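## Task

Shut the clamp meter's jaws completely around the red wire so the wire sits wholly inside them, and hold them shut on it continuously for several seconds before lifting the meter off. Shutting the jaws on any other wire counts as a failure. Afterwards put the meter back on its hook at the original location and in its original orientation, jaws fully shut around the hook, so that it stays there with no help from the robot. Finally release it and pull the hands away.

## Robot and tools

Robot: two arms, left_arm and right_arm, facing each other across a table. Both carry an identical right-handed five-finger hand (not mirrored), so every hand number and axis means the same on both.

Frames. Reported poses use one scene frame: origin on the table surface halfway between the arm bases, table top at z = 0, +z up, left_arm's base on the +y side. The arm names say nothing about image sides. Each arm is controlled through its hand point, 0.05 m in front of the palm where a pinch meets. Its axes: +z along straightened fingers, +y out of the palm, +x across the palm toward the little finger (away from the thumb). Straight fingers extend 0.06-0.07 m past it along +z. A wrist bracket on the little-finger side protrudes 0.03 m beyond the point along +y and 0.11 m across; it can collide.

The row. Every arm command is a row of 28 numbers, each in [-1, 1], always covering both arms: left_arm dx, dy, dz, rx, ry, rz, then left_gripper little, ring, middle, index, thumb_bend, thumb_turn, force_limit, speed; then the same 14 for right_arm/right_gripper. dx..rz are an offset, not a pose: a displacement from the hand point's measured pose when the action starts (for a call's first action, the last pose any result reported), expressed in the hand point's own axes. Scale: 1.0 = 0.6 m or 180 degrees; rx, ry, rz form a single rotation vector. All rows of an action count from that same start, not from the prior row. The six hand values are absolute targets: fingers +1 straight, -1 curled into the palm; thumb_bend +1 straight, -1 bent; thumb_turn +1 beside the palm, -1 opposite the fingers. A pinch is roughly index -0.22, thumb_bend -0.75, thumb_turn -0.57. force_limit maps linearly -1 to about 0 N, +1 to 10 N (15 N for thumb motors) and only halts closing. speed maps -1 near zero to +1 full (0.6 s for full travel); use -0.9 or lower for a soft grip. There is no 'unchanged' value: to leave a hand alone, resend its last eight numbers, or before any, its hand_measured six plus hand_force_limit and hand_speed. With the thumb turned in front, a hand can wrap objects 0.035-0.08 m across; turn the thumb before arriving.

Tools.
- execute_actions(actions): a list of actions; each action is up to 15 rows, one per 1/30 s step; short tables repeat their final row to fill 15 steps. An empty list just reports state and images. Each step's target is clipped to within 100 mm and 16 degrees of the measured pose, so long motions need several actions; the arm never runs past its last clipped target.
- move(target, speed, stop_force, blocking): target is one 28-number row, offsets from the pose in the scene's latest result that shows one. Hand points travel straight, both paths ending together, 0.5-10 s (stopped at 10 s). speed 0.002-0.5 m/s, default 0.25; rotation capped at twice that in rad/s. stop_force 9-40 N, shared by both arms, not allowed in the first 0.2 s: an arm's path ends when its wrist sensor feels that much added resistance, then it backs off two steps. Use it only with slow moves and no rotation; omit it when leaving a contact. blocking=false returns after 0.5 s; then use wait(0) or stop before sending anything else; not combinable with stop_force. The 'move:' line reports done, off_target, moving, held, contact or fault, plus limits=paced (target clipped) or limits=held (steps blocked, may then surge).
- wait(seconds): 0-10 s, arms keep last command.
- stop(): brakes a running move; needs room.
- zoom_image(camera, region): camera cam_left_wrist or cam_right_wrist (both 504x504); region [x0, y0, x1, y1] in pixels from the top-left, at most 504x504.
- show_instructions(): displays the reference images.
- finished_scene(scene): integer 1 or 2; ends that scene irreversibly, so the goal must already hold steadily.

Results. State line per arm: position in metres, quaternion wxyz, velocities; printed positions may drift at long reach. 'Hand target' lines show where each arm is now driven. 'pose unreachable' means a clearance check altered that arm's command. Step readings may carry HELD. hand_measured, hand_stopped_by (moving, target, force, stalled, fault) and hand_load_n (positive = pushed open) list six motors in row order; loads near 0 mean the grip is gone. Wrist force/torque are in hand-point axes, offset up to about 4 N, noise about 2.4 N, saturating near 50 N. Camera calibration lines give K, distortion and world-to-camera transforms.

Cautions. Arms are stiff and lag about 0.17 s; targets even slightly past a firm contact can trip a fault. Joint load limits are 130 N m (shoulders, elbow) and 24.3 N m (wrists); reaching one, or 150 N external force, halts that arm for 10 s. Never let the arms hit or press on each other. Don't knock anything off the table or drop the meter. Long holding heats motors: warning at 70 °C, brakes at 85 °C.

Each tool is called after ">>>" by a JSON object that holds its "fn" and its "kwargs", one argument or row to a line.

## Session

>>> {"fn": "execute_actions", "kwargs": {
  "actions": []
}}

Scene clock: 0.00 s.
left_arm: end_effector_position=(+0.3086, +0.4204, +0.4766) hand_measured=(+1.000, +1.000, +1.000, +1.000, +1.000, +1.000) hand_load_n=(+0.0, +0.0, +0.0, +0.0, +0.0, +0.0) hand_stopped_by=(target, target, target, target, target, target) hand_force_limit=0.00 hand_speed=-0.80 end_effector_quat_wxyz=(+0.007, +0.386, +0.922, -0.022) end_effector_velocity=(+0.000, -0.000, -0.000) end_effector_angular_velocity=(+0.001, +0.001, +0.000) | right_arm: end_effector_position=(+0.1142, -0.2774, +0.4785) hand_measured=(+1.000, +1.000, +1.000, +1.000, +1.000, +1.000) hand_load_n=(+0.0, +0.0, +0.0, +0.0, +0.0, +0.0) hand_stopped_by=(target, target, target, target, target, target) hand_force_limit=0.00 hand_speed=-0.80 end_effector_quat_wxyz=(+0.001, -0.340, +0.940, -0.008) end_effector_velocity=(-0.000, -0.000, +0.000) end_effector_angular_velocity=(-0.000, -0.001, -0.001)
Joint positions: left_arm=[ 0.552 -1.751  1.356  1.927  1.596 -1.882] | right_arm=[-1.216 -1.744  1.355  1.959  1.588 -1.861]
Joint velocities: left_arm=[0.    0.001 0.    0.    0.    0.   ] | right_arm=[-0.    -0.001 -0.     0.     0.     0.001]
Wrist force (N, on the end effector, along its own x y z axes, offset not removed): no reading
Wrist torque (N m, same axes, about the end effector's origin, offset not removed): no reading
Hand target (left_arm): +0.309, +0.420, +0.477; +0.007, +0.386, +0.922, -0.022
Hand target (right_arm): +0.114, -0.277, +0.478; +0.001, -0.340, +0.940, -0.008
camera_calibration (this result's frames):
cam_left_wrist: T_world_to_cam=[[0.781348, 0.623398, -0.0294943, -0.4918], [0.51106, -0.611991, 0.60356, -0.191535], [0.358208, -0.486664, -0.796772, 0.600488], [0, 0, 0, 1]] pos_world=[0.267052, 0.481605, 0.57955]
cam_right_wrist: T_world_to_cam=[[-0.577118, 0.816592, -0.010619, 0.294891], [0.66448, 0.477094, 0.575193, -0.22562], [0.474764, 0.324898, -0.817949, 0.557896], [0, 0, 0, 1]] pos_world=[0.0552384, -0.314423, 0.589237]

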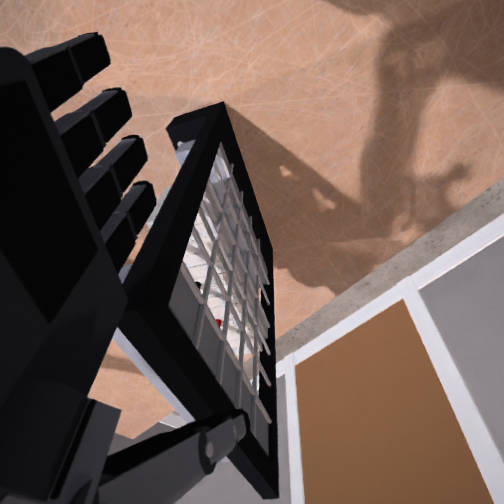

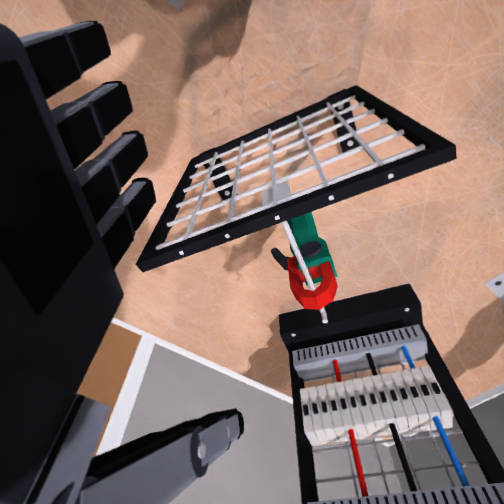

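>>> {"fn": "zoom_image", "kwargs": {
  "camera": "cam_right_wrist",
  "region": [240, 170, 400, 340]
}}

>>> {"fn": "zoom_image", "kwargs": {
  "camera": "cam_right_wrist",
  "region": [260, 270, 504, 504]
}}

>>> {"fn": "zoom_image", "kwargs": {
  "camera": "cam_right_wrist",
  "region": [120, 70, 480, 300]
}}

Region (240, 170, 400, 340) of cam_right_wrist's 504x504 image, scaled by 2.965, with more detail than that image has; it fills the left 474 columns of this view, and the rest is white.

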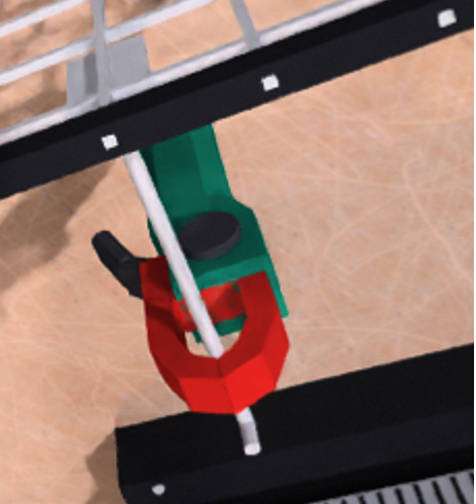

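Region (260, 270, 504, 504) of cam_right_wrist's 504x504 image, scaled by 2.066, with more detail than that image has; it fills the top 483 rows of this view, and the rest is white.

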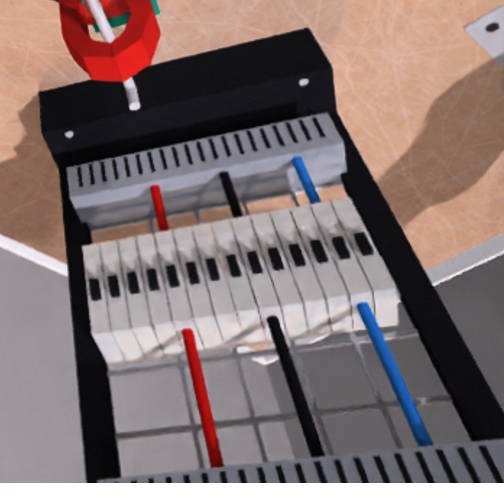

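Region (120, 70, 480, 300) of cam_right_wrist's 504x504 image, scaled by 1.400, with more detail than that image has; it fills the top 322 rows of this view, and the rest is white.

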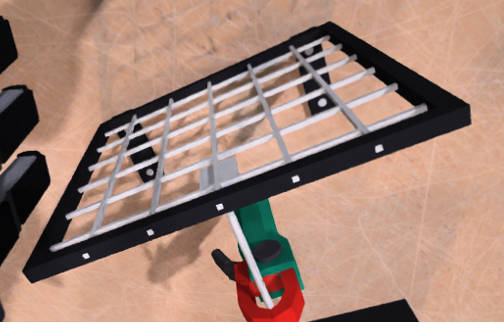

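>>> {"fn": "zoom_image", "kwargs": {
  "camera": "cam_left_wrist",
  "region": [140, 80, 300, 240]
}}

>>> {"fn": "zoom_image", "kwargs": {
  "camera": "cam_left_wrist",
  "region": [90, 240, 330, 504]
}}

Region (140, 80, 300, 240) of cam_left_wrist's 504x504 image, scaled by 3.150, with more detail than that image has.

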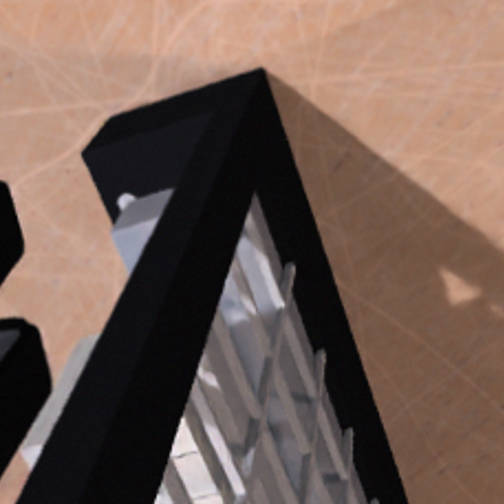

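Region (90, 240, 330, 504) of cam_left_wrist's 504x504 image, scaled by 1.909, with more detail than that image has; it fills the left 458 columns of this view, and the rest is white.

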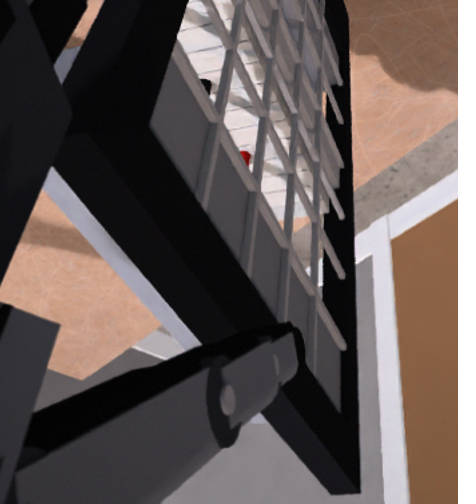

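>>> {"fn": "move", "kwargs": {
  "target": [-0.032,-0.366,0.0165,0.0144,-0.1086,0.0178,0.96,0.96,0.96,0.96,0.96,-1,0.2,0.5,-0.092,0.0347,0.006,-0.142,0.026,0.3,0.96,0.96,0.96,0.96,0.96,0.96,0,0.5],
  "speed": 0.5
}}

Scene clock: 14.53 s.
left_arm: end_effector_position=(+0.1658, +0.2522, +0.4761) hand_measured=(+0.960, +0.960, +0.960, +0.960, +0.960, -1.000) hand_load_n=(+0.0, +0.0, +0.0, +0.0, +0.0, +0.0) hand_stopped_by=(target, target, target, target, target, target) hand_force_limit=0.20 hand_speed=0.50 end_effector_quat_wxyz=(+0.157, +0.402, +0.896, -0.109) end_effector_velocity=(-0.001, -0.002, -0.000) end_effector_angular_velocity=(-0.004, -0.013, +0.003) | right_arm: end_effector_position=(+0.1432, -0.2264, +0.4744) hand_measured=(+0.960, +0.960, +0.960, +0.960, +0.960, +0.960) hand_load_n=(+0.0, +0.0, +0.0, +0.0, +0.0, +0.0) hand_stopped_by=(target, target, target, target, target, target) hand_force_limit=0.00 hand_speed=0.50 end_effector_quat_wxyz=(-0.105, +0.128, +0.970, +0.180) end_effector_velocity=(-0.000, +0.001, +0.000) end_effector_angular_velocity=(-0.000, -0.001, -0.014)
Joint positions: left_arm=[-0.577 -1.838  1.465  1.8    1.214 -2.934] | right_arm=[-1.385 -1.832  1.545  1.929  1.157 -1.088]
Joint velocities: left_arm=[-0.016  0.002  0.007  0.002 -0.015 -0.018] | right_arm=[ 0.008 -0.001 -0.003 -0.007 -0.001  0.025]
Wrist force (N, on the end effector, along its own x y z axes, offset not removed): left_arm=[-8.6 -2.2 -2.1] | right_arm=[3.1 1.2 -3.1]
Wrist torque (N m, same axes, about the end effector's origin, offset not removed): left_arm=[-0.28 1.41 -0.48] | right_arm=[0.26 -0.50 0.18]
Hand target (left_arm): +0.166, +0.252, +0.476; +0.157, +0.402, +0.896, -0.108
Hand target (right_arm): +0.143, -0.226, +0.474; -0.105, +0.129, +0.970, +0.180
Off the commanded pose (left_arm): 0.001 m, 0 deg.
Off the commanded pose (right_arm): 0.000 m, 0 deg.
move: done
camera_calibration (this result's frames):
cam_left_wrist: T_world_to_cam=[[0.814815, 0.579115, -0.0264999, -0.271179], [0.332639, -0.429607, 0.839517, -0.34997], [0.474792, -0.692866, -0.542686, 0.481105], [0, 0, 0, 1]] pos_world=[0.10895, 0.340036, 0.547709]
cam_right_wrist: T_world_to_cam=[[0.360304, 0.880679, 0.307547, -0.000718413], [0.840351, -0.449559, 0.302832, -0.372665], [0.404958, 0.149336, -0.902057, 0.534334], [0, 0, 0, 1]] pos_world=[0.0970449, -0.246697, 0.595076]

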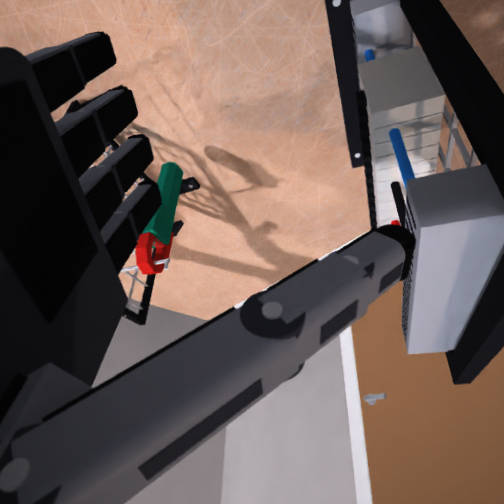

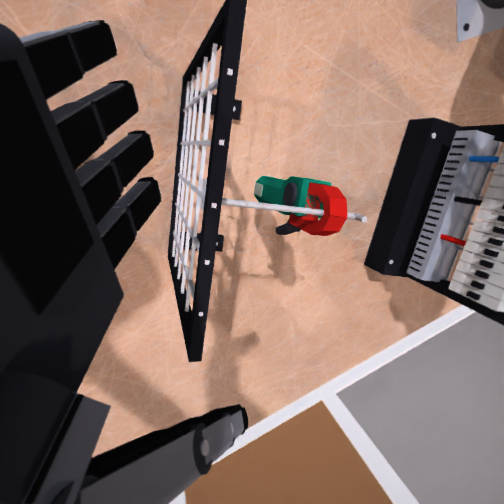

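>>> {"fn": "zoom_image", "kwargs": {
  "camera": "cam_right_wrist",
  "region": [230, 140, 390, 280]
}}

>>> {"fn": "zoom_image", "kwargs": {
  "camera": "cam_left_wrist",
  "region": [110, 150, 230, 300]
}}

>>> {"fn": "zoom_image", "kwargs": {
  "camera": "cam_left_wrist",
  "region": [320, 100, 480, 260]
}}

Region (230, 140, 390, 280) of cam_right_wrist's 504x504 image, scaled by 3.150, with more detail than that image has; it fills the top 441 rows of this view, and the rest is white.

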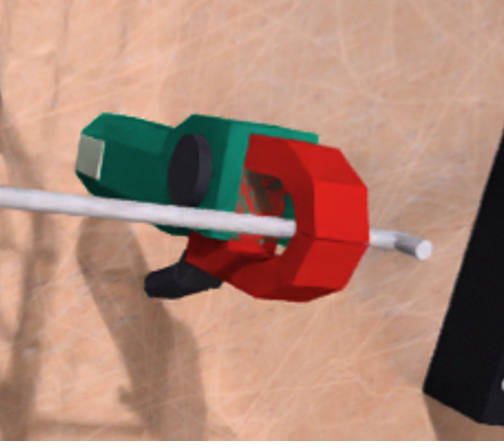

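Region (110, 150, 230, 300) of cam_left_wrist's 504x504 image, scaled by 3.360, with more detail than that image has; it fills the left 403 columns of this view, and the rest is white.

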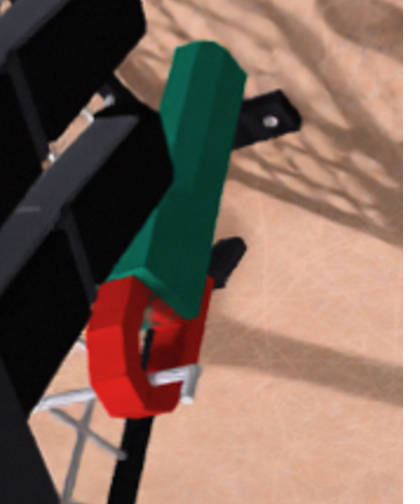

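Region (320, 100, 480, 260) of cam_left_wrist's 504x504 image, scaled by 3.150, with more detail than that image has.

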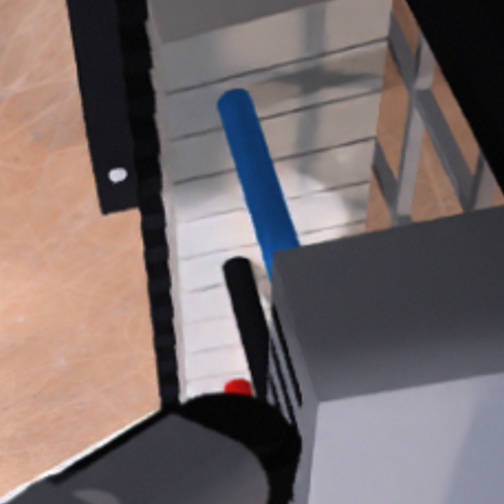

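>>> {"fn": "move", "kwargs": {
  "target": [-0.1197,-0.3245,0.5507,0.0501,-0.3754,0.0617,1,1,1,1,1,-1,0.2,0.5,-0.055,0.1645,0.0547,-0.2443,0.0446,0.5156,1,1,1,1,1,1,0,0.5],
  "speed": 0.45
}}

>>> {"fn": "execute_actions", "kwargs": {
  "actions": []
}}

Scene clock: 20.57 s.
left_arm: end_effector_position=(+0.1271, -0.0297, +0.2093) hand_measured=(+1.000, +1.000, +1.000, +1.000, +1.000, -1.000) hand_load_n=(+0.0, +0.0, +0.0, +0.0, +0.0, +0.0) hand_stopped_by=(target, target, target, target, target, target) hand_force_limit=0.20 hand_speed=0.50 end_effector_quat_wxyz=(+0.605, +0.364, +0.608, -0.364) end_effector_velocity=(-0.001, -0.001, -0.001) end_effector_angular_velocity=(-0.012, -0.008, -0.007) | right_arm: end_effector_position=(+0.1973, -0.1315, +0.4680) hand_measured=(+1.000, +1.000, +1.000, +1.000, +1.000, +1.000) hand_load_n=(+0.0, +0.0, +0.0, +0.0, +0.0, +0.0) hand_stopped_by=(target, target, target, target, target, target) hand_force_limit=0.00 hand_speed=0.50 end_effector_quat_wxyz=(-0.209, +0.787, +0.447, +0.370) end_effector_velocity=(-0.001, -0.000, +0.001) end_effector_angular_velocity=(+0.001, -0.001, +0.001)
Joint positions: left_arm=[-0.528 -1.364  2.232 -0.859  0.469 -1.581] | right_arm=[-0.699 -1.667  1.295  1.067  1.488  1.499]
Joint velocities: left_arm=[ 0.003  0.004  0.013 -0.049  0.009  0.031] | right_arm=[ 0.002 -0.002 -0.     0.     0.001  0.001]
Wrist force (N, on the end effector, along its own x y z axes, offset not removed): left_arm=[-1.5 -0.1 -2.9] | right_arm=[-0.1 1.4 -3.2]
Wrist torque (N m, same axes, about the end effector's origin, offset not removed): left_arm=[0.08 0.46 -0.04] | right_arm=[0.18 0.28 -0.06]
Hand target (left_arm): +0.127, -0.030, +0.209; +0.605, +0.364, +0.607, -0.364
Hand target (right_arm): +0.197, -0.132, +0.468; -0.209, +0.787, +0.447, +0.370
Off the commanded pose (left_arm): 0.001 m, 0 deg.
Off the commanded pose (right_arm): 0.000 m, 0 deg.
move: done
camera_calibration (this result's frames):
cam_left_wrist: T_world_to_cam=[[0.87646, 0.470443, 0.102474, -0.121518], [-0.345392, 0.466055, 0.814553, -0.116224], [0.335442, -0.749317, 0.570966, -0.0576777], [0, 0, 0, 1]] pos_world=[0.0857101, 0.0681149, 0.140055]
cam_right_wrist: T_world_to_cam=[[0.826996, -0.559573, -0.0543663, -0.21389], [-0.553095, -0.792436, -0.25716, 0.118347], [0.100818, 0.24274, -0.964838, 0.594156], [0, 0, 0, 1]] pos_world=[0.182441, -0.17013, 0.592071]

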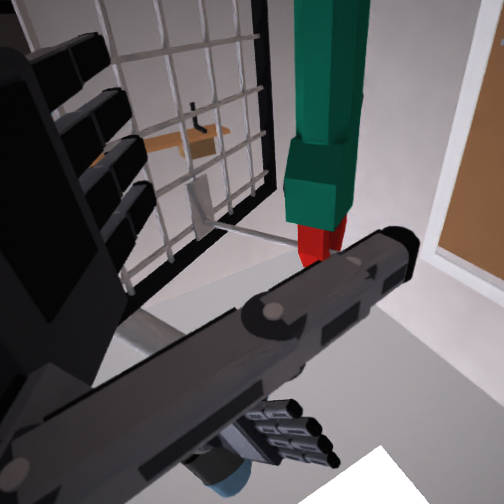

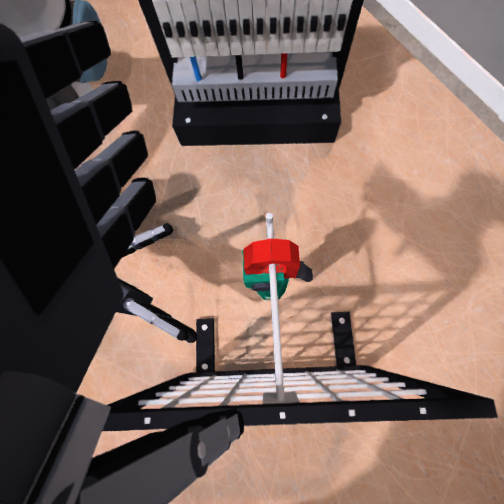

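Scene clock: 20.57 s.
left_arm: end_effector_position=(+0.1271, -0.0297, +0.2093) hand_measured=(+1.000, +1.000, +1.000, +1.000, +1.000, -1.000) hand_load_n=(+0.0, +0.0, +0.0, +0.0, +0.0, +0.0) hand_stopped_by=(target, target, target, target, target, target) hand_force_limit=0.20 hand_speed=0.50 end_effector_quat_wxyz=(+0.605, +0.364, +0.608, -0.364) end_effector_velocity=(-0.001, -0.001, -0.001) end_effector_angular_velocity=(-0.012, -0.008, -0.007) | right_arm: end_effector_position=(+0.1973, -0.1315, +0.4680) hand_measured=(+1.000, +1.000, +1.000, +1.000, +1.000, +1.000) hand_load_n=(+0.0, +0.0, +0.0, +0.0, +0.0, +0.0) hand_stopped_by=(target, target, target, target, target, target) hand_force_limit=0.00 hand_speed=0.50 end_effector_quat_wxyz=(-0.209, +0.787, +0.447, +0.370) end_effector_velocity=(-0.001, -0.000, +0.001) end_effector_angular_velocity=(+0.001, -0.001, +0.001)
Joint positions: left_arm=[-0.528 -1.364  2.232 -0.859  0.469 -1.581] | right_arm=[-0.699 -1.667  1.295  1.067  1.488  1.499]
Joint velocities: left_arm=[ 0.003  0.004  0.013 -0.049  0.009  0.031] | right_arm=[ 0.002 -0.002 -0.     0.     0.001  0.001]
Wrist force (N, on the end effector, along its own x y z axes, offset not removed): left_arm=[-1.5 -0.1 -2.9] | right_arm=[-0.1 1.4 -3.2]
Wrist torque (N m, same axes, about the end effector's origin, offset not removed): left_arm=[0.08 0.46 -0.04] | right_arm=[0.18 0.28 -0.06]
Hand target (left_arm): +0.127, -0.030, +0.209; +0.605, +0.364, +0.607, -0.364
Hand target (right_arm): +0.197, -0.132, +0.468; -0.209, +0.787, +0.447, +0.370
Off the commanded pose (left_arm): 0.001 m, 0 deg.
Off the commanded pose (right_arm): 0.000 m, 0 deg.
camera_calibration (this result's frames):
cam_left_wrist: T_world_to_cam=[[0.87646, 0.470443, 0.102474, -0.121518], [-0.345392, 0.466055, 0.814553, -0.116224], [0.335442, -0.749317, 0.570966, -0.0576777], [0, 0, 0, 1]] pos_world=[0.0857101, 0.0681149, 0.140055]
cam_right_wrist: T_world_to_cam=[[0.826996, -0.559573, -0.0543663, -0.21389], [-0.553095, -0.792436, -0.25716, 0.118347], [0.100818, 0.24274, -0.964838, 0.594156], [0, 0, 0, 1]] pos_world=[0.182441, -0.17013, 0.592071]

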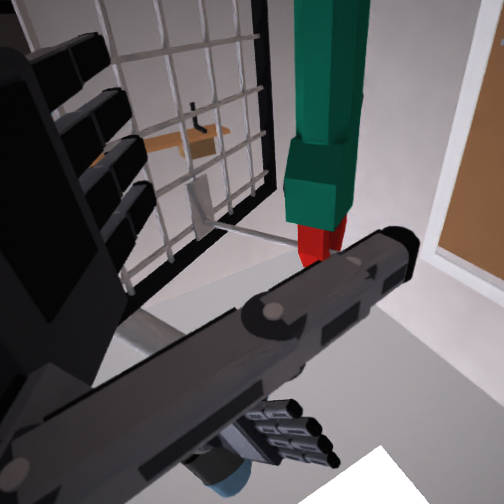

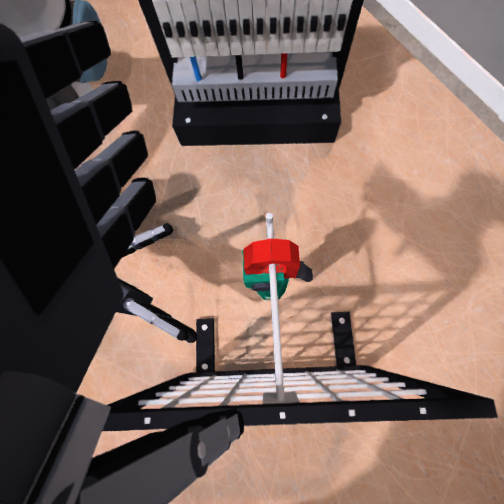

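>>> {"fn": "execute_actions", "kwargs": {
  "actions": []
}}

>>> {"fn": "zoom_image", "kwargs": {
  "camera": "cam_right_wrist",
  "region": [200, 190, 340, 330]
}}

>>> {"fn": "zoom_image", "kwargs": {
  "camera": "cam_left_wrist",
  "region": [180, 120, 380, 320]
}}

>>> {"fn": "zoom_image", "kwargs": {
  "camera": "cam_right_wrist",
  "region": [100, 210, 240, 350]
}}

Scene clock: 21.10 s.
left_arm: end_effector_position=(+0.1271, -0.0298, +0.2092) hand_measured=(+1.000, +1.000, +1.000, +1.000, +1.000, -1.000) hand_load_n=(+0.0, +0.0, +0.0, +0.0, +0.0, +0.0) hand_stopped_by=(target, target, target, target, target, target) hand_force_limit=0.20 hand_speed=0.50 end_effector_quat_wxyz=(+0.605, +0.364, +0.607, -0.364) end_effector_velocity=(-0.000, -0.000, -0.000) end_effector_angular_velocity=(+0.000, -0.000, +0.000) | right_arm: end_effector_position=(+0.1973, -0.1315, +0.4680) hand_measured=(+1.000, +1.000, +1.000, +1.000, +1.000, +1.000) hand_load_n=(+0.0, +0.0, +0.0, +0.0, +0.0, +0.0) hand_stopped_by=(target, target, target, target, target, target) hand_force_limit=0.00 hand_speed=0.50 end_effector_quat_wxyz=(-0.209, +0.787, +0.447, +0.370) end_effector_velocity=(-0.000, +0.000, -0.000) end_effector_angular_velocity=(-0.000, +0.001, +0.001)
Joint positions: left_arm=[-0.527 -1.364  2.233 -0.865  0.47  -1.577] | right_arm=[-0.699 -1.667  1.295  1.067  1.488  1.499]
Joint velocities: left_arm=[-0.     0.001 -0.    -0.    -0.     0.   ] | right_arm=[ 0.001  0.001  0.     0.    -0.001  0.   ]
Wrist force (N, on the end effector, along its own x y z axes, offset not removed): left_arm=[-4.6 -3.7 -1.2] | right_arm=[4.1 1.8 0.5]
Wrist torque (N m, same axes, about the end effector's origin, offset not removed): left_arm=[-0.61 0.83 -0.20] | right_arm=[0.19 -0.62 0.57]
Hand target (left_arm): +0.127, -0.030, +0.209; +0.605, +0.364, +0.607, -0.364
Hand target (right_arm): +0.197, -0.132, +0.468; -0.209, +0.787, +0.447, +0.370
Off the commanded pose (left_arm): 0.001 m, 0 deg.
Off the commanded pose (right_arm): 0.000 m, 0 deg.
camera_calibration (this result's frames):
cam_left_wrist: T_world_to_cam=[[0.876633, 0.470064, 0.102739, -0.121552], [-0.345919, 0.467282, 0.813626, -0.115799], [0.334448, -0.748791, 0.572239, -0.0577728], [0, 0, 0, 1]] pos_world=[0.0858212, 0.0679884, 0.139765]
cam_right_wrist: T_world_to_cam=[[0.826976, -0.559604, -0.0543612, -0.213892], [-0.553124, -0.792419, -0.257149, 0.118351], [0.100825, 0.242725, -0.964841, 0.594154], [0, 0, 0, 1]] pos_world=[0.182441, -0.170127, 0.59207]

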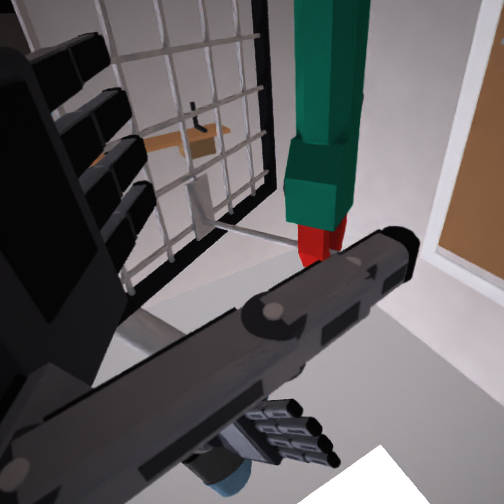

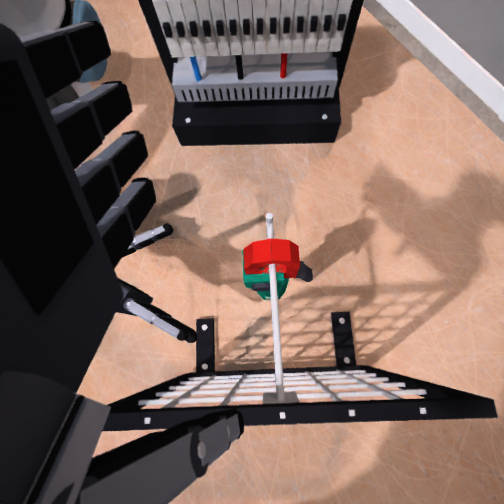

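Region (200, 190, 340, 330) of cam_right_wrist's 504x504 image, scaled by 3.600, with more detail than that image has.

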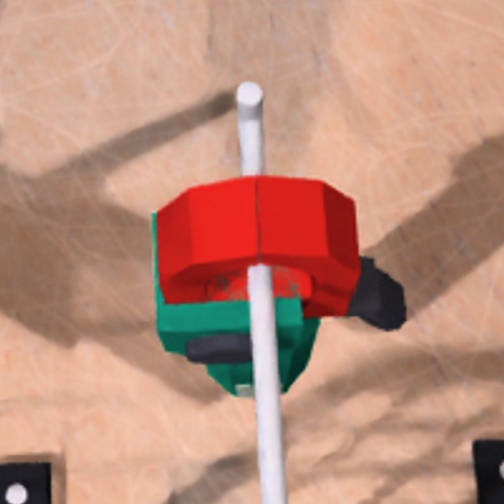

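Region (180, 120, 380, 320) of cam_left_wrist's 504x504 image, scaled by 2.520, with more detail than that image has.

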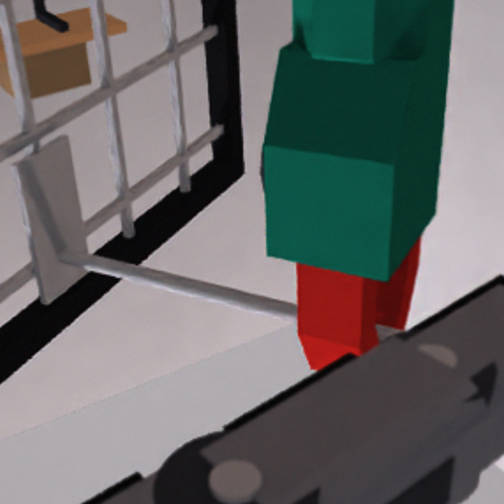

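Region (100, 210, 240, 350) of cam_right_wrist's 504x504 image, scaled by 3.600, with more detail than that image has.

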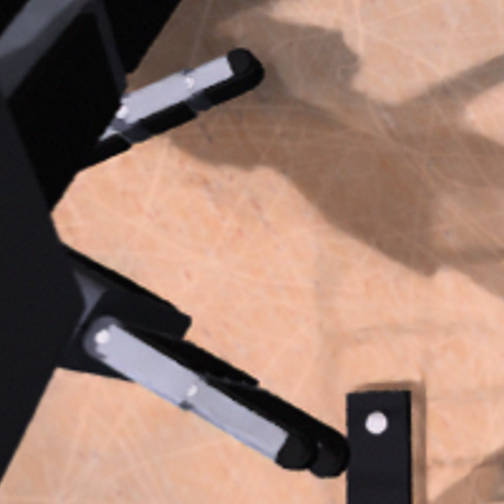

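>>> {"fn": "move", "kwargs": {
  "target": [0.007,0.1163,0.193,-0.1444,-0.0006,0,1,1,1,1,1,-1,0.2,0.5,0,0,0,0,0,0,1,1,1,1,1,1,0,0.5],
  "speed": 0.25
}}

>>> {"fn": "zoom_image", "kwargs": {
  "camera": "cam_right_wrist",
  "region": [200, 190, 340, 330]
}}

Scene clock: 25.33 s.
left_arm: end_effector_position=(+0.2425, -0.0991, +0.2046) hand_measured=(+1.000, +1.000, +1.000, +1.000, +1.000, -1.000) hand_load_n=(+0.0, +0.0, +0.0, +0.0, +0.0, +0.0) hand_stopped_by=(target, target, target, target, target, target) hand_force_limit=0.20 hand_speed=0.50 end_effector_quat_wxyz=(+0.672, +0.218, +0.673, -0.219) end_effector_velocity=(+0.001, -0.002, -0.000) end_effector_angular_velocity=(+0.002, +0.004, +0.006) | right_arm: end_effector_position=(+0.1973, -0.1315, +0.4680) hand_measured=(+1.000, +1.000, +1.000, +1.000, +1.000, +1.000) hand_load_n=(+0.0, +0.0, +0.0, +0.0, +0.0, +0.0) hand_stopped_by=(target, target, target, target, target, target) hand_force_limit=0.00 hand_speed=0.50 end_effector_quat_wxyz=(-0.209, +0.787, +0.447, +0.370) end_effector_velocity=(-0.000, +0.000, -0.000) end_effector_angular_velocity=(-0.001, +0.001, +0.001)
Joint positions: left_arm=[-0.248 -1.059  1.78  -0.718  0.297 -1.576] | right_arm=[-0.699 -1.667  1.295  1.067  1.488  1.499]
Joint velocities: left_arm=[ 0.004  0.008 -0.016  0.022 -0.002 -0.014] | right_arm=[ 0.     0.001  0.     0.001 -0.    -0.   ]
Wrist force (N, on the end effector, along its own x y z axes, offset not removed): left_arm=[-0.4 -1.5 -0.2] | right_arm=[0.4 -0.6 -4.2]
Wrist torque (N m, same axes, about the end effector's origin, offset not removed): left_arm=[-0.30 0.38 -0.12] | right_arm=[0.09 0.12 -0.07]
Hand target (left_arm): +0.243, -0.099, +0.205; +0.672, +0.218, +0.673, -0.219
Hand target (right_arm): +0.197, -0.132, +0.468; -0.209, +0.787, +0.447, +0.370
Off the commanded pose (left_arm): 0.001 m, 0 deg.
Off the commanded pose (right_arm): 0.000 m, 0 deg.
move: done
camera_calibration (this result's frames):
cam_left_wrist: T_world_to_cam=[[0.582458, 0.806274, 0.10327, -0.0851172], [-0.516519, 0.269016, 0.81292, -0.0178776], [0.627655, -0.526833, 0.573146, -0.194906], [0, 0, 0, 1]] pos_world=[0.162677, -0.0292455, 0.135033]
cam_right_wrist: T_world_to_cam=[[0.826975, -0.559604, -0.0543612, -0.213892], [-0.553124, -0.792419, -0.257149, 0.118351], [0.100825, 0.242725, -0.964841, 0.594154], [0, 0, 0, 1]] pos_world=[0.182441, -0.170127, 0.59207]

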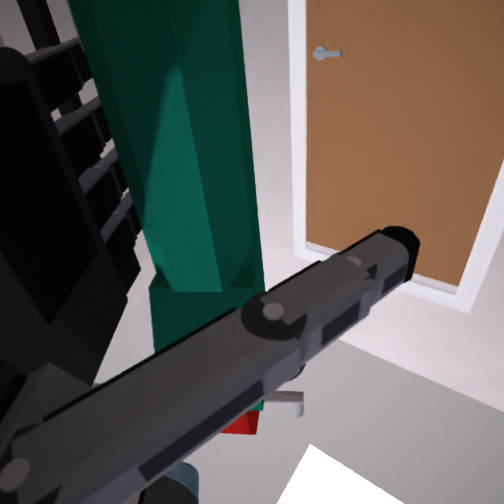

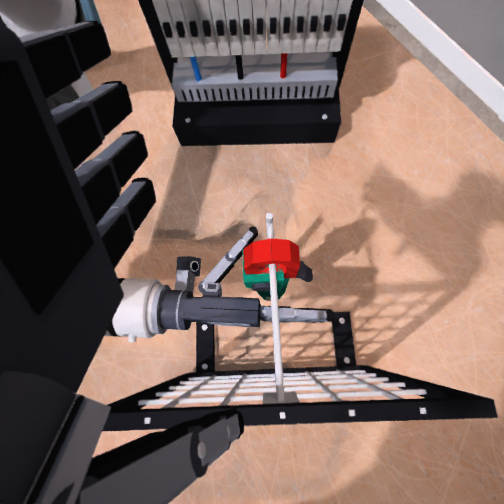

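Region (200, 190, 340, 330) of cam_right_wrist's 504x504 image, scaled by 3.600, with more detail than that image has.

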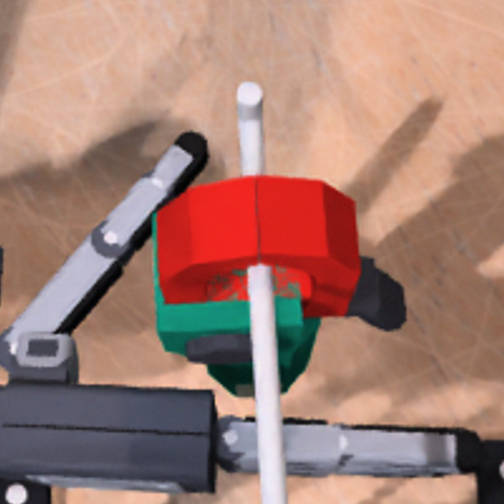

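>>> {"fn": "execute_actions", "kwargs": {
  "actions": []
}}

>>> {"fn": "zoom_image", "kwargs": {
  "camera": "cam_left_wrist",
  "region": [130, 260, 330, 460]
}}

Scene clock: 26.47 s.
left_arm: end_effector_position=(+0.2426, -0.0993, +0.2046) hand_measured=(+1.000, +1.000, +1.000, +1.000, +1.000, -1.000) hand_load_n=(+0.0, +0.0, +0.0, +0.0, +0.0, +0.0) hand_stopped_by=(target, target, target, target, target, target) hand_force_limit=0.20 hand_speed=0.50 end_effector_quat_wxyz=(+0.672, +0.218, +0.673, -0.219) end_effector_velocity=(-0.000, +0.000, +0.000) end_effector_angular_velocity=(-0.000, +0.000, +0.000) | right_arm: end_effector_position=(+0.1973, -0.1315, +0.4680) hand_measured=(+1.000, +1.000, +1.000, +1.000, +1.000, +1.000) hand_load_n=(+0.0, +0.0, +0.0, +0.0, +0.0, +0.0) hand_stopped_by=(target, target, target, target, target, target) hand_force_limit=0.00 hand_speed=0.50 end_effector_quat_wxyz=(-0.209, +0.787, +0.447, +0.370) end_effector_velocity=(+0.000, -0.000, -0.000) end_effector_angular_velocity=(-0.001, +0.001, -0.001)
Joint positions: left_arm=[-0.247 -1.058  1.779 -0.716  0.296 -1.578] | right_arm=[-0.699 -1.667  1.295  1.067  1.488  1.499]
Joint velocities: left_arm=[-0.    -0.001  0.     0.    -0.     0.   ] | right_arm=[0.    0.001 0.    0.001 0.001 0.   ]
Wrist force (N, on the end effector, along its own x y z axes, offset not removed): left_arm=[3.7 -5.0 -1.1] | right_arm=[-0.1 -1.8 1.9]
Wrist torque (N m, same axes, about the end effector's origin, offset not removed): left_arm=[-0.72 -0.28 0.19] | right_arm=[-0.46 0.05 -0.31]
Hand target (left_arm): +0.243, -0.099, +0.205; +0.672, +0.218, +0.673, -0.219
Hand target (right_arm): +0.197, -0.132, +0.468; -0.209, +0.787, +0.447, +0.370
Off the commanded pose (left_arm): 0.000 m, 0 deg.
Off the commanded pose (right_arm): 0.000 m, 0 deg.
camera_calibration (this result's frames):
cam_left_wrist: T_world_to_cam=[[0.581883, 0.806695, 0.103228, -0.0848788], [-0.516395, 0.268425, 0.813194, -0.0178832], [0.62829, -0.52649, 0.572765, -0.195145], [0, 0, 0, 1]] pos_world=[0.162762, -0.0294701, 0.135076]
cam_right_wrist: T_world_to_cam=[[0.826975, -0.559604, -0.0543612, -0.213892], [-0.553124, -0.792419, -0.257149, 0.118351], [0.100825, 0.242725, -0.964842, 0.594154], [0, 0, 0, 1]] pos_world=[0.182441, -0.170127, 0.59207]

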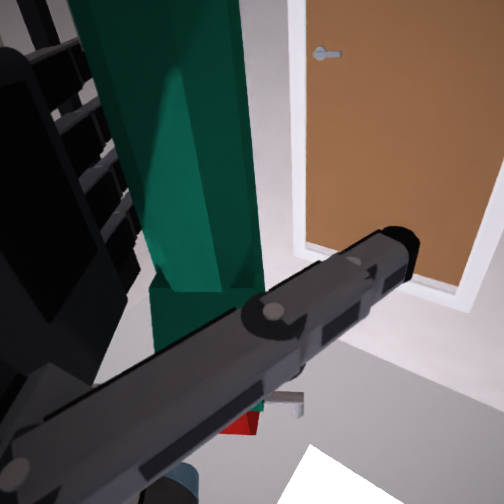

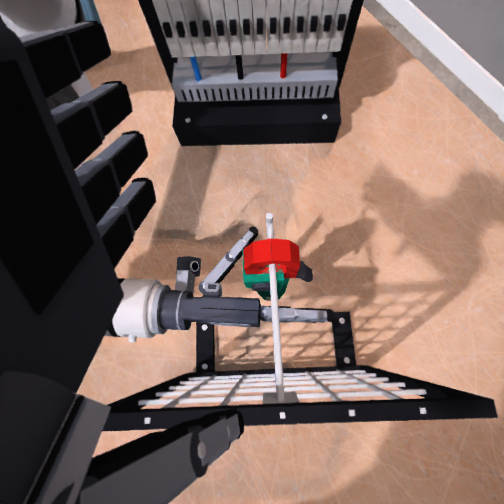

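Region (130, 260, 330, 460) of cam_left_wrist's 504x504 image, scaled by 2.520, with more detail than that image has.

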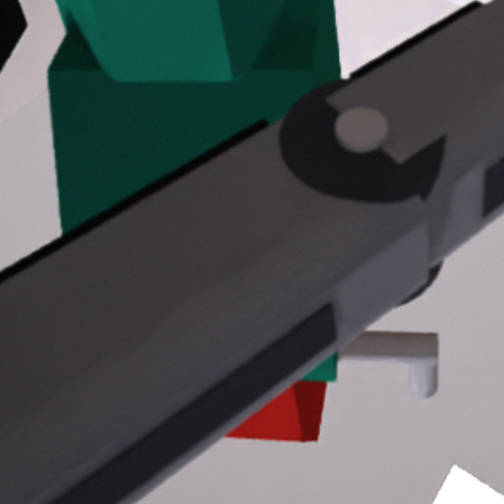

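>>> {"fn": "move", "kwargs": {
  "target": [-0.0007,0.0257,0.0667,-0.026,-0.0005,0,1,1,1,1,1,-1,0.2,0.5,0,0,0,0,0,0,1,1,1,1,1,1,0,0.5],
  "speed": 0.08
}}

>>> {"fn": "zoom_image", "kwargs": {
  "camera": "cam_right_wrist",
  "region": [200, 190, 340, 330]
}}

Scene clock: 28.00 s.
left_arm: end_effector_position=(+0.2837, -0.1103, +0.2049) hand_measured=(+1.000, +1.000, +1.000, +1.000, +1.000, -1.000) hand_load_n=(+0.0, +0.0, +0.0, +0.0, +0.0, +0.0) hand_stopped_by=(target, target, target, target, target, target) hand_force_limit=0.20 hand_speed=0.50 end_effector_quat_wxyz=(+0.681, +0.190, +0.681, -0.192) end_effector_velocity=(+0.002, -0.001, +0.000) end_effector_angular_velocity=(-0.001, +0.001, +0.004) | right_arm: end_effector_position=(+0.1973, -0.1315, +0.4680) hand_measured=(+1.000, +1.000, +1.000, +1.000, +1.000, +1.000) hand_load_n=(+0.0, +0.0, +0.0, +0.0, +0.0, +0.0) hand_stopped_by=(target, target, target, target, target, target) hand_force_limit=0.00 hand_speed=0.50 end_effector_quat_wxyz=(-0.209, +0.787, +0.447, +0.370) end_effector_velocity=(-0.000, -0.000, +0.001) end_effector_angular_velocity=(+0.003, +0.000, -0.002)
Joint positions: left_arm=[-0.167 -1.003  1.685 -0.681  0.295 -1.573] | right_arm=[-0.699 -1.667  1.295  1.067  1.488  1.499]
Joint velocities: left_arm=[ 0.004  0.003 -0.007  0.005 -0.    -0.002] | right_arm=[-0.    -0.002 -0.    -0.     0.     0.003]
Wrist force (N, on the end effector, along its own x y z axes, offset not removed): left_arm=[-1.5 -5.7 -5.1] | right_arm=[3.8 1.5 -3.3]
Wrist torque (N m, same axes, about the end effector's origin, offset not removed): left_arm=[-0.56 0.30 -0.29] | right_arm=[0.37 -0.42 0.19]
Hand target (left_arm): +0.284, -0.110, +0.205; +0.681, +0.190, +0.681, -0.191
Hand target (right_arm): +0.197, -0.132, +0.468; -0.209, +0.787, +0.447, +0.370
Off the commanded pose (left_arm): 0.000 m, 0 deg.
Off the commanded pose (right_arm): 0.000 m, 0 deg.
move: done
camera_calibration (this result's frames):
cam_left_wrist: T_world_to_cam=[[0.5144, 0.851315, 0.103228, -0.0758882], [-0.537398, 0.226206, 0.812425, 0.0075272], [0.668278, -0.473386, 0.573855, -0.232655], [0, 0, 0, 1]] pos_world=[0.19856, -0.0472335, 0.135229]
cam_right_wrist: T_world_to_cam=[[0.826975, -0.559604, -0.0543611, -0.213892], [-0.553124, -0.792419, -0.257149, 0.118351], [0.100825, 0.242725, -0.964842, 0.594154], [0, 0, 0, 1]] pos_world=[0.182441, -0.170127, 0.59207]

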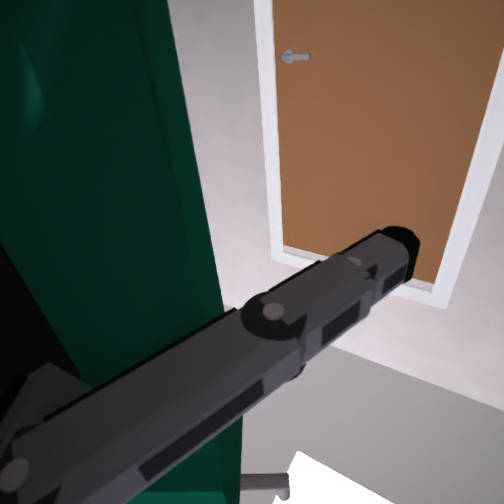

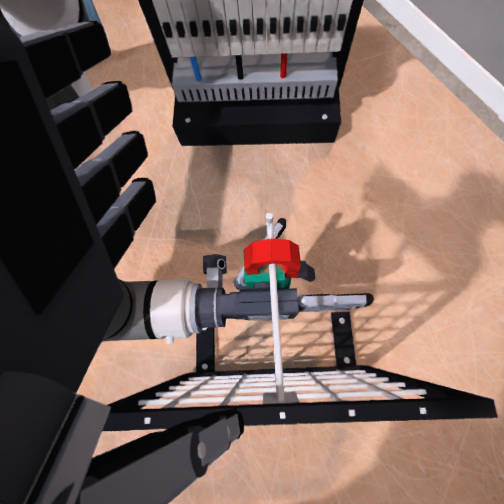

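Region (200, 190, 340, 330) of cam_right_wrist's 504x504 image, scaled by 3.600, with more detail than that image has.

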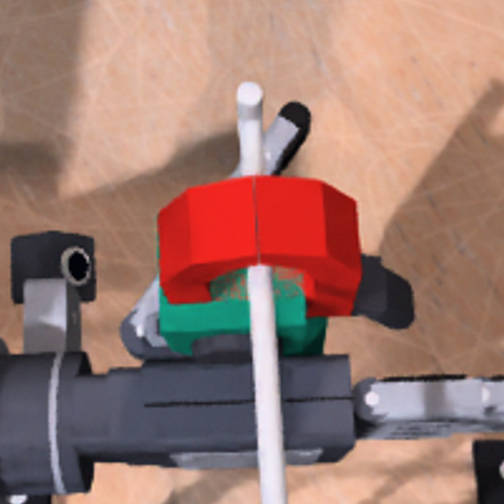

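>>> {"fn": "execute_actions", "kwargs": {
  "actions": [
    [[0,0,0,0,0,0,-0.45,-0.45,0.3,0.3,0.7,-1,0.2,0.7,0,0,0,0,0,0,1,1,1,1,1,1,0,0.5]],
    [[0,0,0,0,0,0,-0.45,-0.45,0.3,0.3,0.7,-1,0.2,0.7,0,0,0,0,0,0,1,1,1,1,1,1,0,0.5],[0,0,0,0,0,0,-1,-1,0.3,0.3,0.7,-1,0.2,-0.6,0,0,0,0,0,0,1,1,1,1,1,1,0,0.5]],
    [[0,0,0,0,0,0,-1,-1,0.3,0.3,-1,-1,0.2,-0.7,0,0,0,0,0,0,1,1,1,1,1,1,0,0.5]],
    [[0,0,0,0,0,0,-1,-1,0.3,0.3,-1,-1,0.2,-0.7,0,0,0,0,0,0,1,1,1,1,1,1,0,0.5]]
  ]
}}

>>> {"fn": "zoom_image", "kwargs": {
  "camera": "cam_right_wrist",
  "region": [200, 190, 340, 330]
}}

Scene clock: 42.30 s.
left_arm: end_effector_position=(+0.2838, -0.1102, +0.2048) hand_measured=(-0.814, -0.812, +0.300, +0.300, +0.496, -1.000) hand_load_n=(+6.5, +7.5, +0.0, +0.0, +9.0, +3.5) hand_stopped_by=(force, force, target, target, force, target) hand_force_limit=0.20 hand_speed=-0.70 end_effector_quat_wxyz=(+0.681, +0.190, +0.681, -0.191) end_effector_velocity=(+0.000, +0.000, -0.000) end_effector_angular_velocity=(+0.000, -0.000, +0.001) | right_arm: end_effector_position=(+0.1973, -0.1315, +0.4680) hand_measured=(+1.000, +1.000, +1.000, +1.000, +1.000, +1.000) hand_load_n=(+0.0, +0.0, +0.0, +0.0, +0.0, +0.0) hand_stopped_by=(target, target, target, target, target, target) hand_force_limit=0.00 hand_speed=0.50 end_effector_quat_wxyz=(-0.209, +0.787, +0.447, +0.370) end_effector_velocity=(-0.001, -0.000, +0.001) end_effector_angular_velocity=(+0.001, -0.001, +0.001)
Joint positions: left_arm=[-0.167 -1.003  1.685 -0.681  0.295 -1.573] | right_arm=[-0.699 -1.667  1.295  1.067  1.488  1.499]
Joint velocities: left_arm=[ 0.     0.    -0.    -0.    -0.001  0.   ] | right_arm=[ 0.001 -0.002  0.     0.     0.001  0.   ]
Wrist force (N, on the end effector, along its own x y z axes, offset not removed): left_arm=[-4.3 0.5 -5.0] | right_arm=[-0.9 -0.5 0.6]
Wrist torque (N m, same axes, about the end effector's origin, offset not removed): left_arm=[-0.05 -0.05 -0.47] | right_arm=[-0.21 0.09 0.02]
Hand target (left_arm): +0.284, -0.110, +0.205; +0.681, +0.190, +0.681, -0.191
Hand target (right_arm): +0.197, -0.132, +0.468; -0.209, +0.787, +0.447, +0.370
Off the commanded pose (left_arm): 0.000 m, 0 deg.
Off the commanded pose (right_arm): 0.000 m, 0 deg.
Step readings (end_effector_position; steps 1 to 15: 1st action; 16 to 30: 2nd action; 31 to 45: 3rd action; 46 to 60: 4th action):
0: left_arm (+0.2840, -0.1104, +0.2049) | right_arm (+0.1973, -0.1315, +0.4680)
1: left_arm (+0.2840, -0.1104, +0.2049) | right_arm (+0.1973, -0.1315, +0.4680)
2: left_arm (+0.2840, -0.1104, +0.2049) | right_arm (+0.1973, -0.1315, +0.4680)
4: left_arm (+0.2840, -0.1103, +0.2048) | right_arm (+0.1973, -0.1315, +0.4680)
8: left_arm (+0.2840, -0.1102, +0.2047) | right_arm (+0.1973, -0.1315, +0.4680)
15: left_arm (+0.2839, -0.1102, +0.2048) | right_arm (+0.1973, -0.1315, +0.4680)
16: left_arm (+0.2838, -0.1102, +0.2048) | right_arm (+0.1973, -0.1315, +0.4680)
17: left_arm (+0.2838, -0.1102, +0.2048) | right_arm (+0.1973, -0.1315, +0.4680)
19: left_arm (+0.2838, -0.1102, +0.2048) | right_arm (+0.1973, -0.1315, +0.4680)
23: left_arm (+0.2838, -0.1102, +0.2048) | right_arm (+0.1973, -0.1315, +0.4680)
30: left_arm (+0.2838, -0.1102, +0.2048) | right_arm (+0.1973, -0.1315, +0.4680)
31: left_arm (+0.2838, -0.1102, +0.2048) | right_arm (+0.1973, -0.1315, +0.4680)
32: left_arm (+0.2838, -0.1102, +0.2048) | right_arm (+0.1973, -0.1315, +0.4680)
34: left_arm (+0.2838, -0.1102, +0.2048) | right_arm (+0.1973, -0.1315, +0.4680)
38: left_arm (+0.2838, -0.1102, +0.2048) | right_arm (+0.1973, -0.1315, +0.4680)
45: left_arm (+0.2838, -0.1102, +0.2048) | right_arm (+0.1973, -0.1315, +0.4680)
46: left_arm (+0.2838, -0.1102, +0.2048) | right_arm (+0.1973, -0.1315, +0.4680)
47: left_arm (+0.2838, -0.1102, +0.2048) | right_arm (+0.1973, -0.1315, +0.4680)
49: left_arm (+0.2838, -0.1102, +0.2048) | right_arm (+0.1973, -0.1315, +0.4680)
53: left_arm (+0.2838, -0.1102, +0.2048) | right_arm (+0.1973, -0.1315, +0.4680)
60: end_effector_position above
camera_calibration (this result's frames):
cam_left_wrist: T_world_to_cam=[[0.514245, 0.851405, 0.103254, -0.0759211], [-0.537442, 0.226086, 0.812429, 0.00758306], [0.668362, -0.473281, 0.573845, -0.2327], [0, 0, 0, 1]] pos_world=[0.198645, -0.0472072, 0.135212]
cam_right_wrist: T_world_to_cam=[[0.826975, -0.559604, -0.0543612, -0.213892], [-0.553124, -0.792419, -0.257149, 0.11835], [0.100825, 0.242724, -0.964842, 0.594154], [0, 0, 0, 1]] pos_world=[0.182441, -0.170127, 0.59207]

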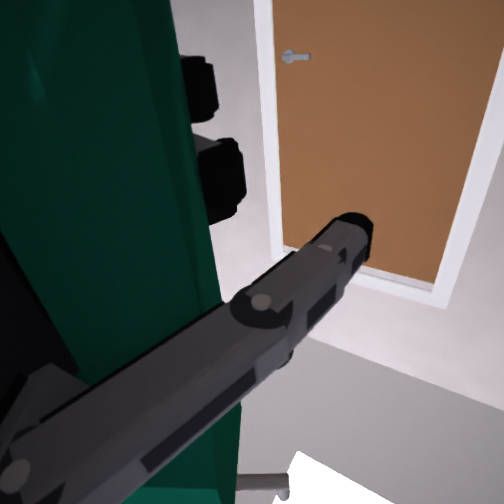

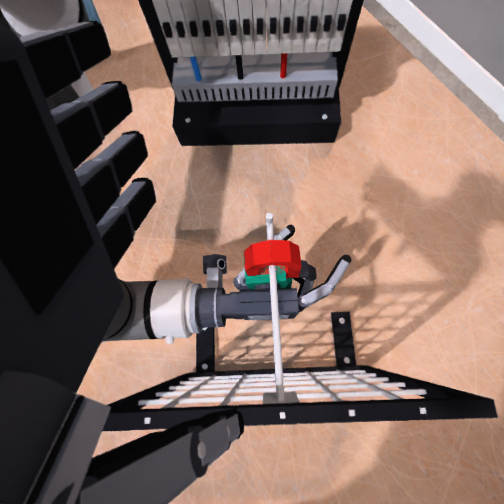

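Region (200, 190, 340, 330) of cam_right_wrist's 504x504 image, scaled by 3.600, with more detail than that image has.

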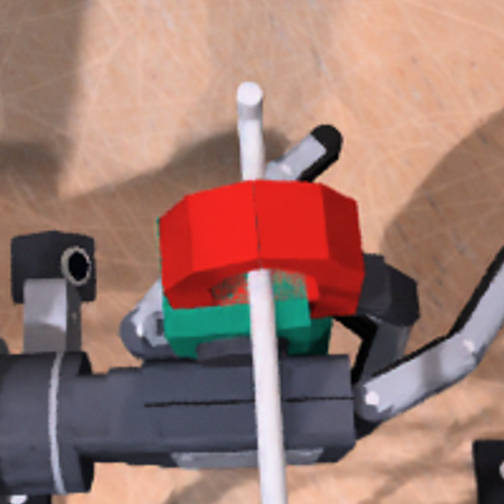

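>>> {"fn": "execute_actions", "kwargs": {
  "actions": []
}}

Scene clock: 43.37 s.
left_arm: end_effector_position=(+0.2838, -0.1102, +0.2048) hand_measured=(-0.814, -0.812, +0.300, +0.300, +0.496, -1.000) hand_load_n=(+6.5, +7.5, +0.0, +0.0, +9.0, +3.5) hand_stopped_by=(force, force, target, target, force, target) hand_force_limit=0.20 hand_speed=-0.70 end_effector_quat_wxyz=(+0.681, +0.190, +0.681, -0.191) end_effector_velocity=(-0.000, -0.000, -0.000) end_effector_angular_velocity=(+0.000, -0.000, +0.000) | right_arm: end_effector_position=(+0.1973, -0.1315, +0.4680) hand_measured=(+1.000, +1.000, +1.000, +1.000, +1.000, +1.000) hand_load_n=(+0.0, +0.0, +0.0, +0.0, +0.0, +0.0) hand_stopped_by=(target, target, target, target, target, target) hand_force_limit=0.00 hand_speed=0.50 end_effector_quat_wxyz=(-0.209, +0.787, +0.447, +0.370) end_effector_velocity=(+0.000, -0.000, +0.000) end_effector_angular_velocity=(+0.000, -0.001, -0.000)
Joint positions: left_arm=[-0.167 -1.003  1.685 -0.681  0.295 -1.573] | right_arm=[-0.699 -1.667  1.295  1.067  1.488  1.499]
Joint velocities: left_arm=[-0.  0. -0.  0. -0. -0.] | right_arm=[-0.    -0.001  0.    -0.     0.001 -0.001]
Wrist force (N, on the end effector, along its own x y z axes, offset not removed): left_arm=[-5.8 -0.2 -6.8] | right_arm=[1.8 4.1 -2.8]
Wrist torque (N m, same axes, about the end effector's origin, offset not removed): left_arm=[-0.09 -0.13 -0.62] | right_arm=[0.68 -0.18 0.13]
Hand target (left_arm): +0.284, -0.110, +0.205; +0.681, +0.190, +0.681, -0.191
Hand target (right_arm): +0.197, -0.132, +0.468; -0.209, +0.787, +0.447, +0.370
Off the commanded pose (left_arm): 0.000 m, 0 deg.
Off the commanded pose (right_arm): 0.000 m, 0 deg.
camera_calibration (this result's frames):
cam_left_wrist: T_world_to_cam=[[0.514245, 0.851405, 0.103254, -0.0759212], [-0.537442, 0.226086, 0.812429, 0.00758313], [0.668362, -0.473281, 0.573844, -0.2327], [0, 0, 0, 1]] pos_world=[0.198645, -0.0472072, 0.135212]
cam_right_wrist: T_world_to_cam=[[0.826975, -0.559604, -0.0543611, -0.213892], [-0.553124, -0.792419, -0.257149, 0.118351], [0.100825, 0.242724, -0.964842, 0.594153], [0, 0, 0, 1]] pos_world=[0.182441, -0.170127, 0.59207]

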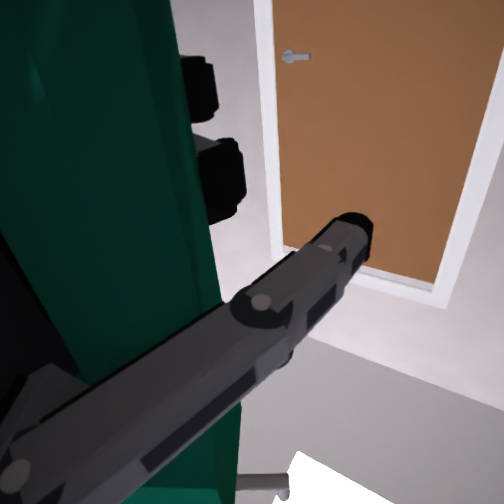

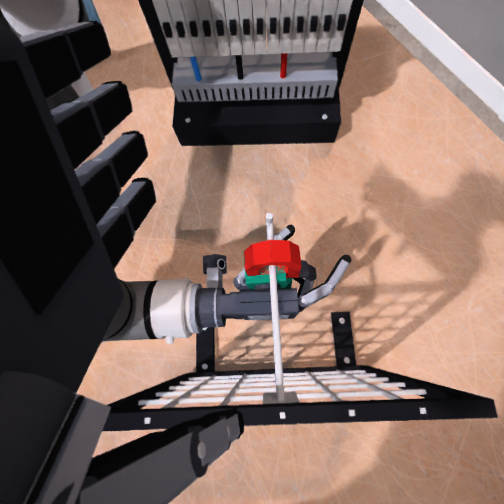

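>>> {"fn": "zoom_image", "kwargs": {
  "camera": "cam_right_wrist",
  "region": [200, 190, 340, 330]
}}

Region (200, 190, 340, 330) of cam_right_wrist's 504x504 image, scaled by 3.600, with more detail than that image has.

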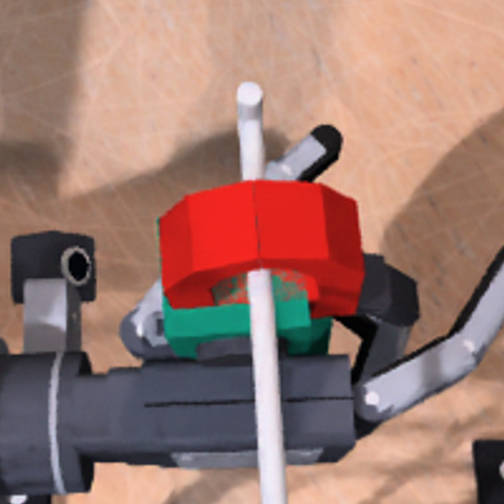

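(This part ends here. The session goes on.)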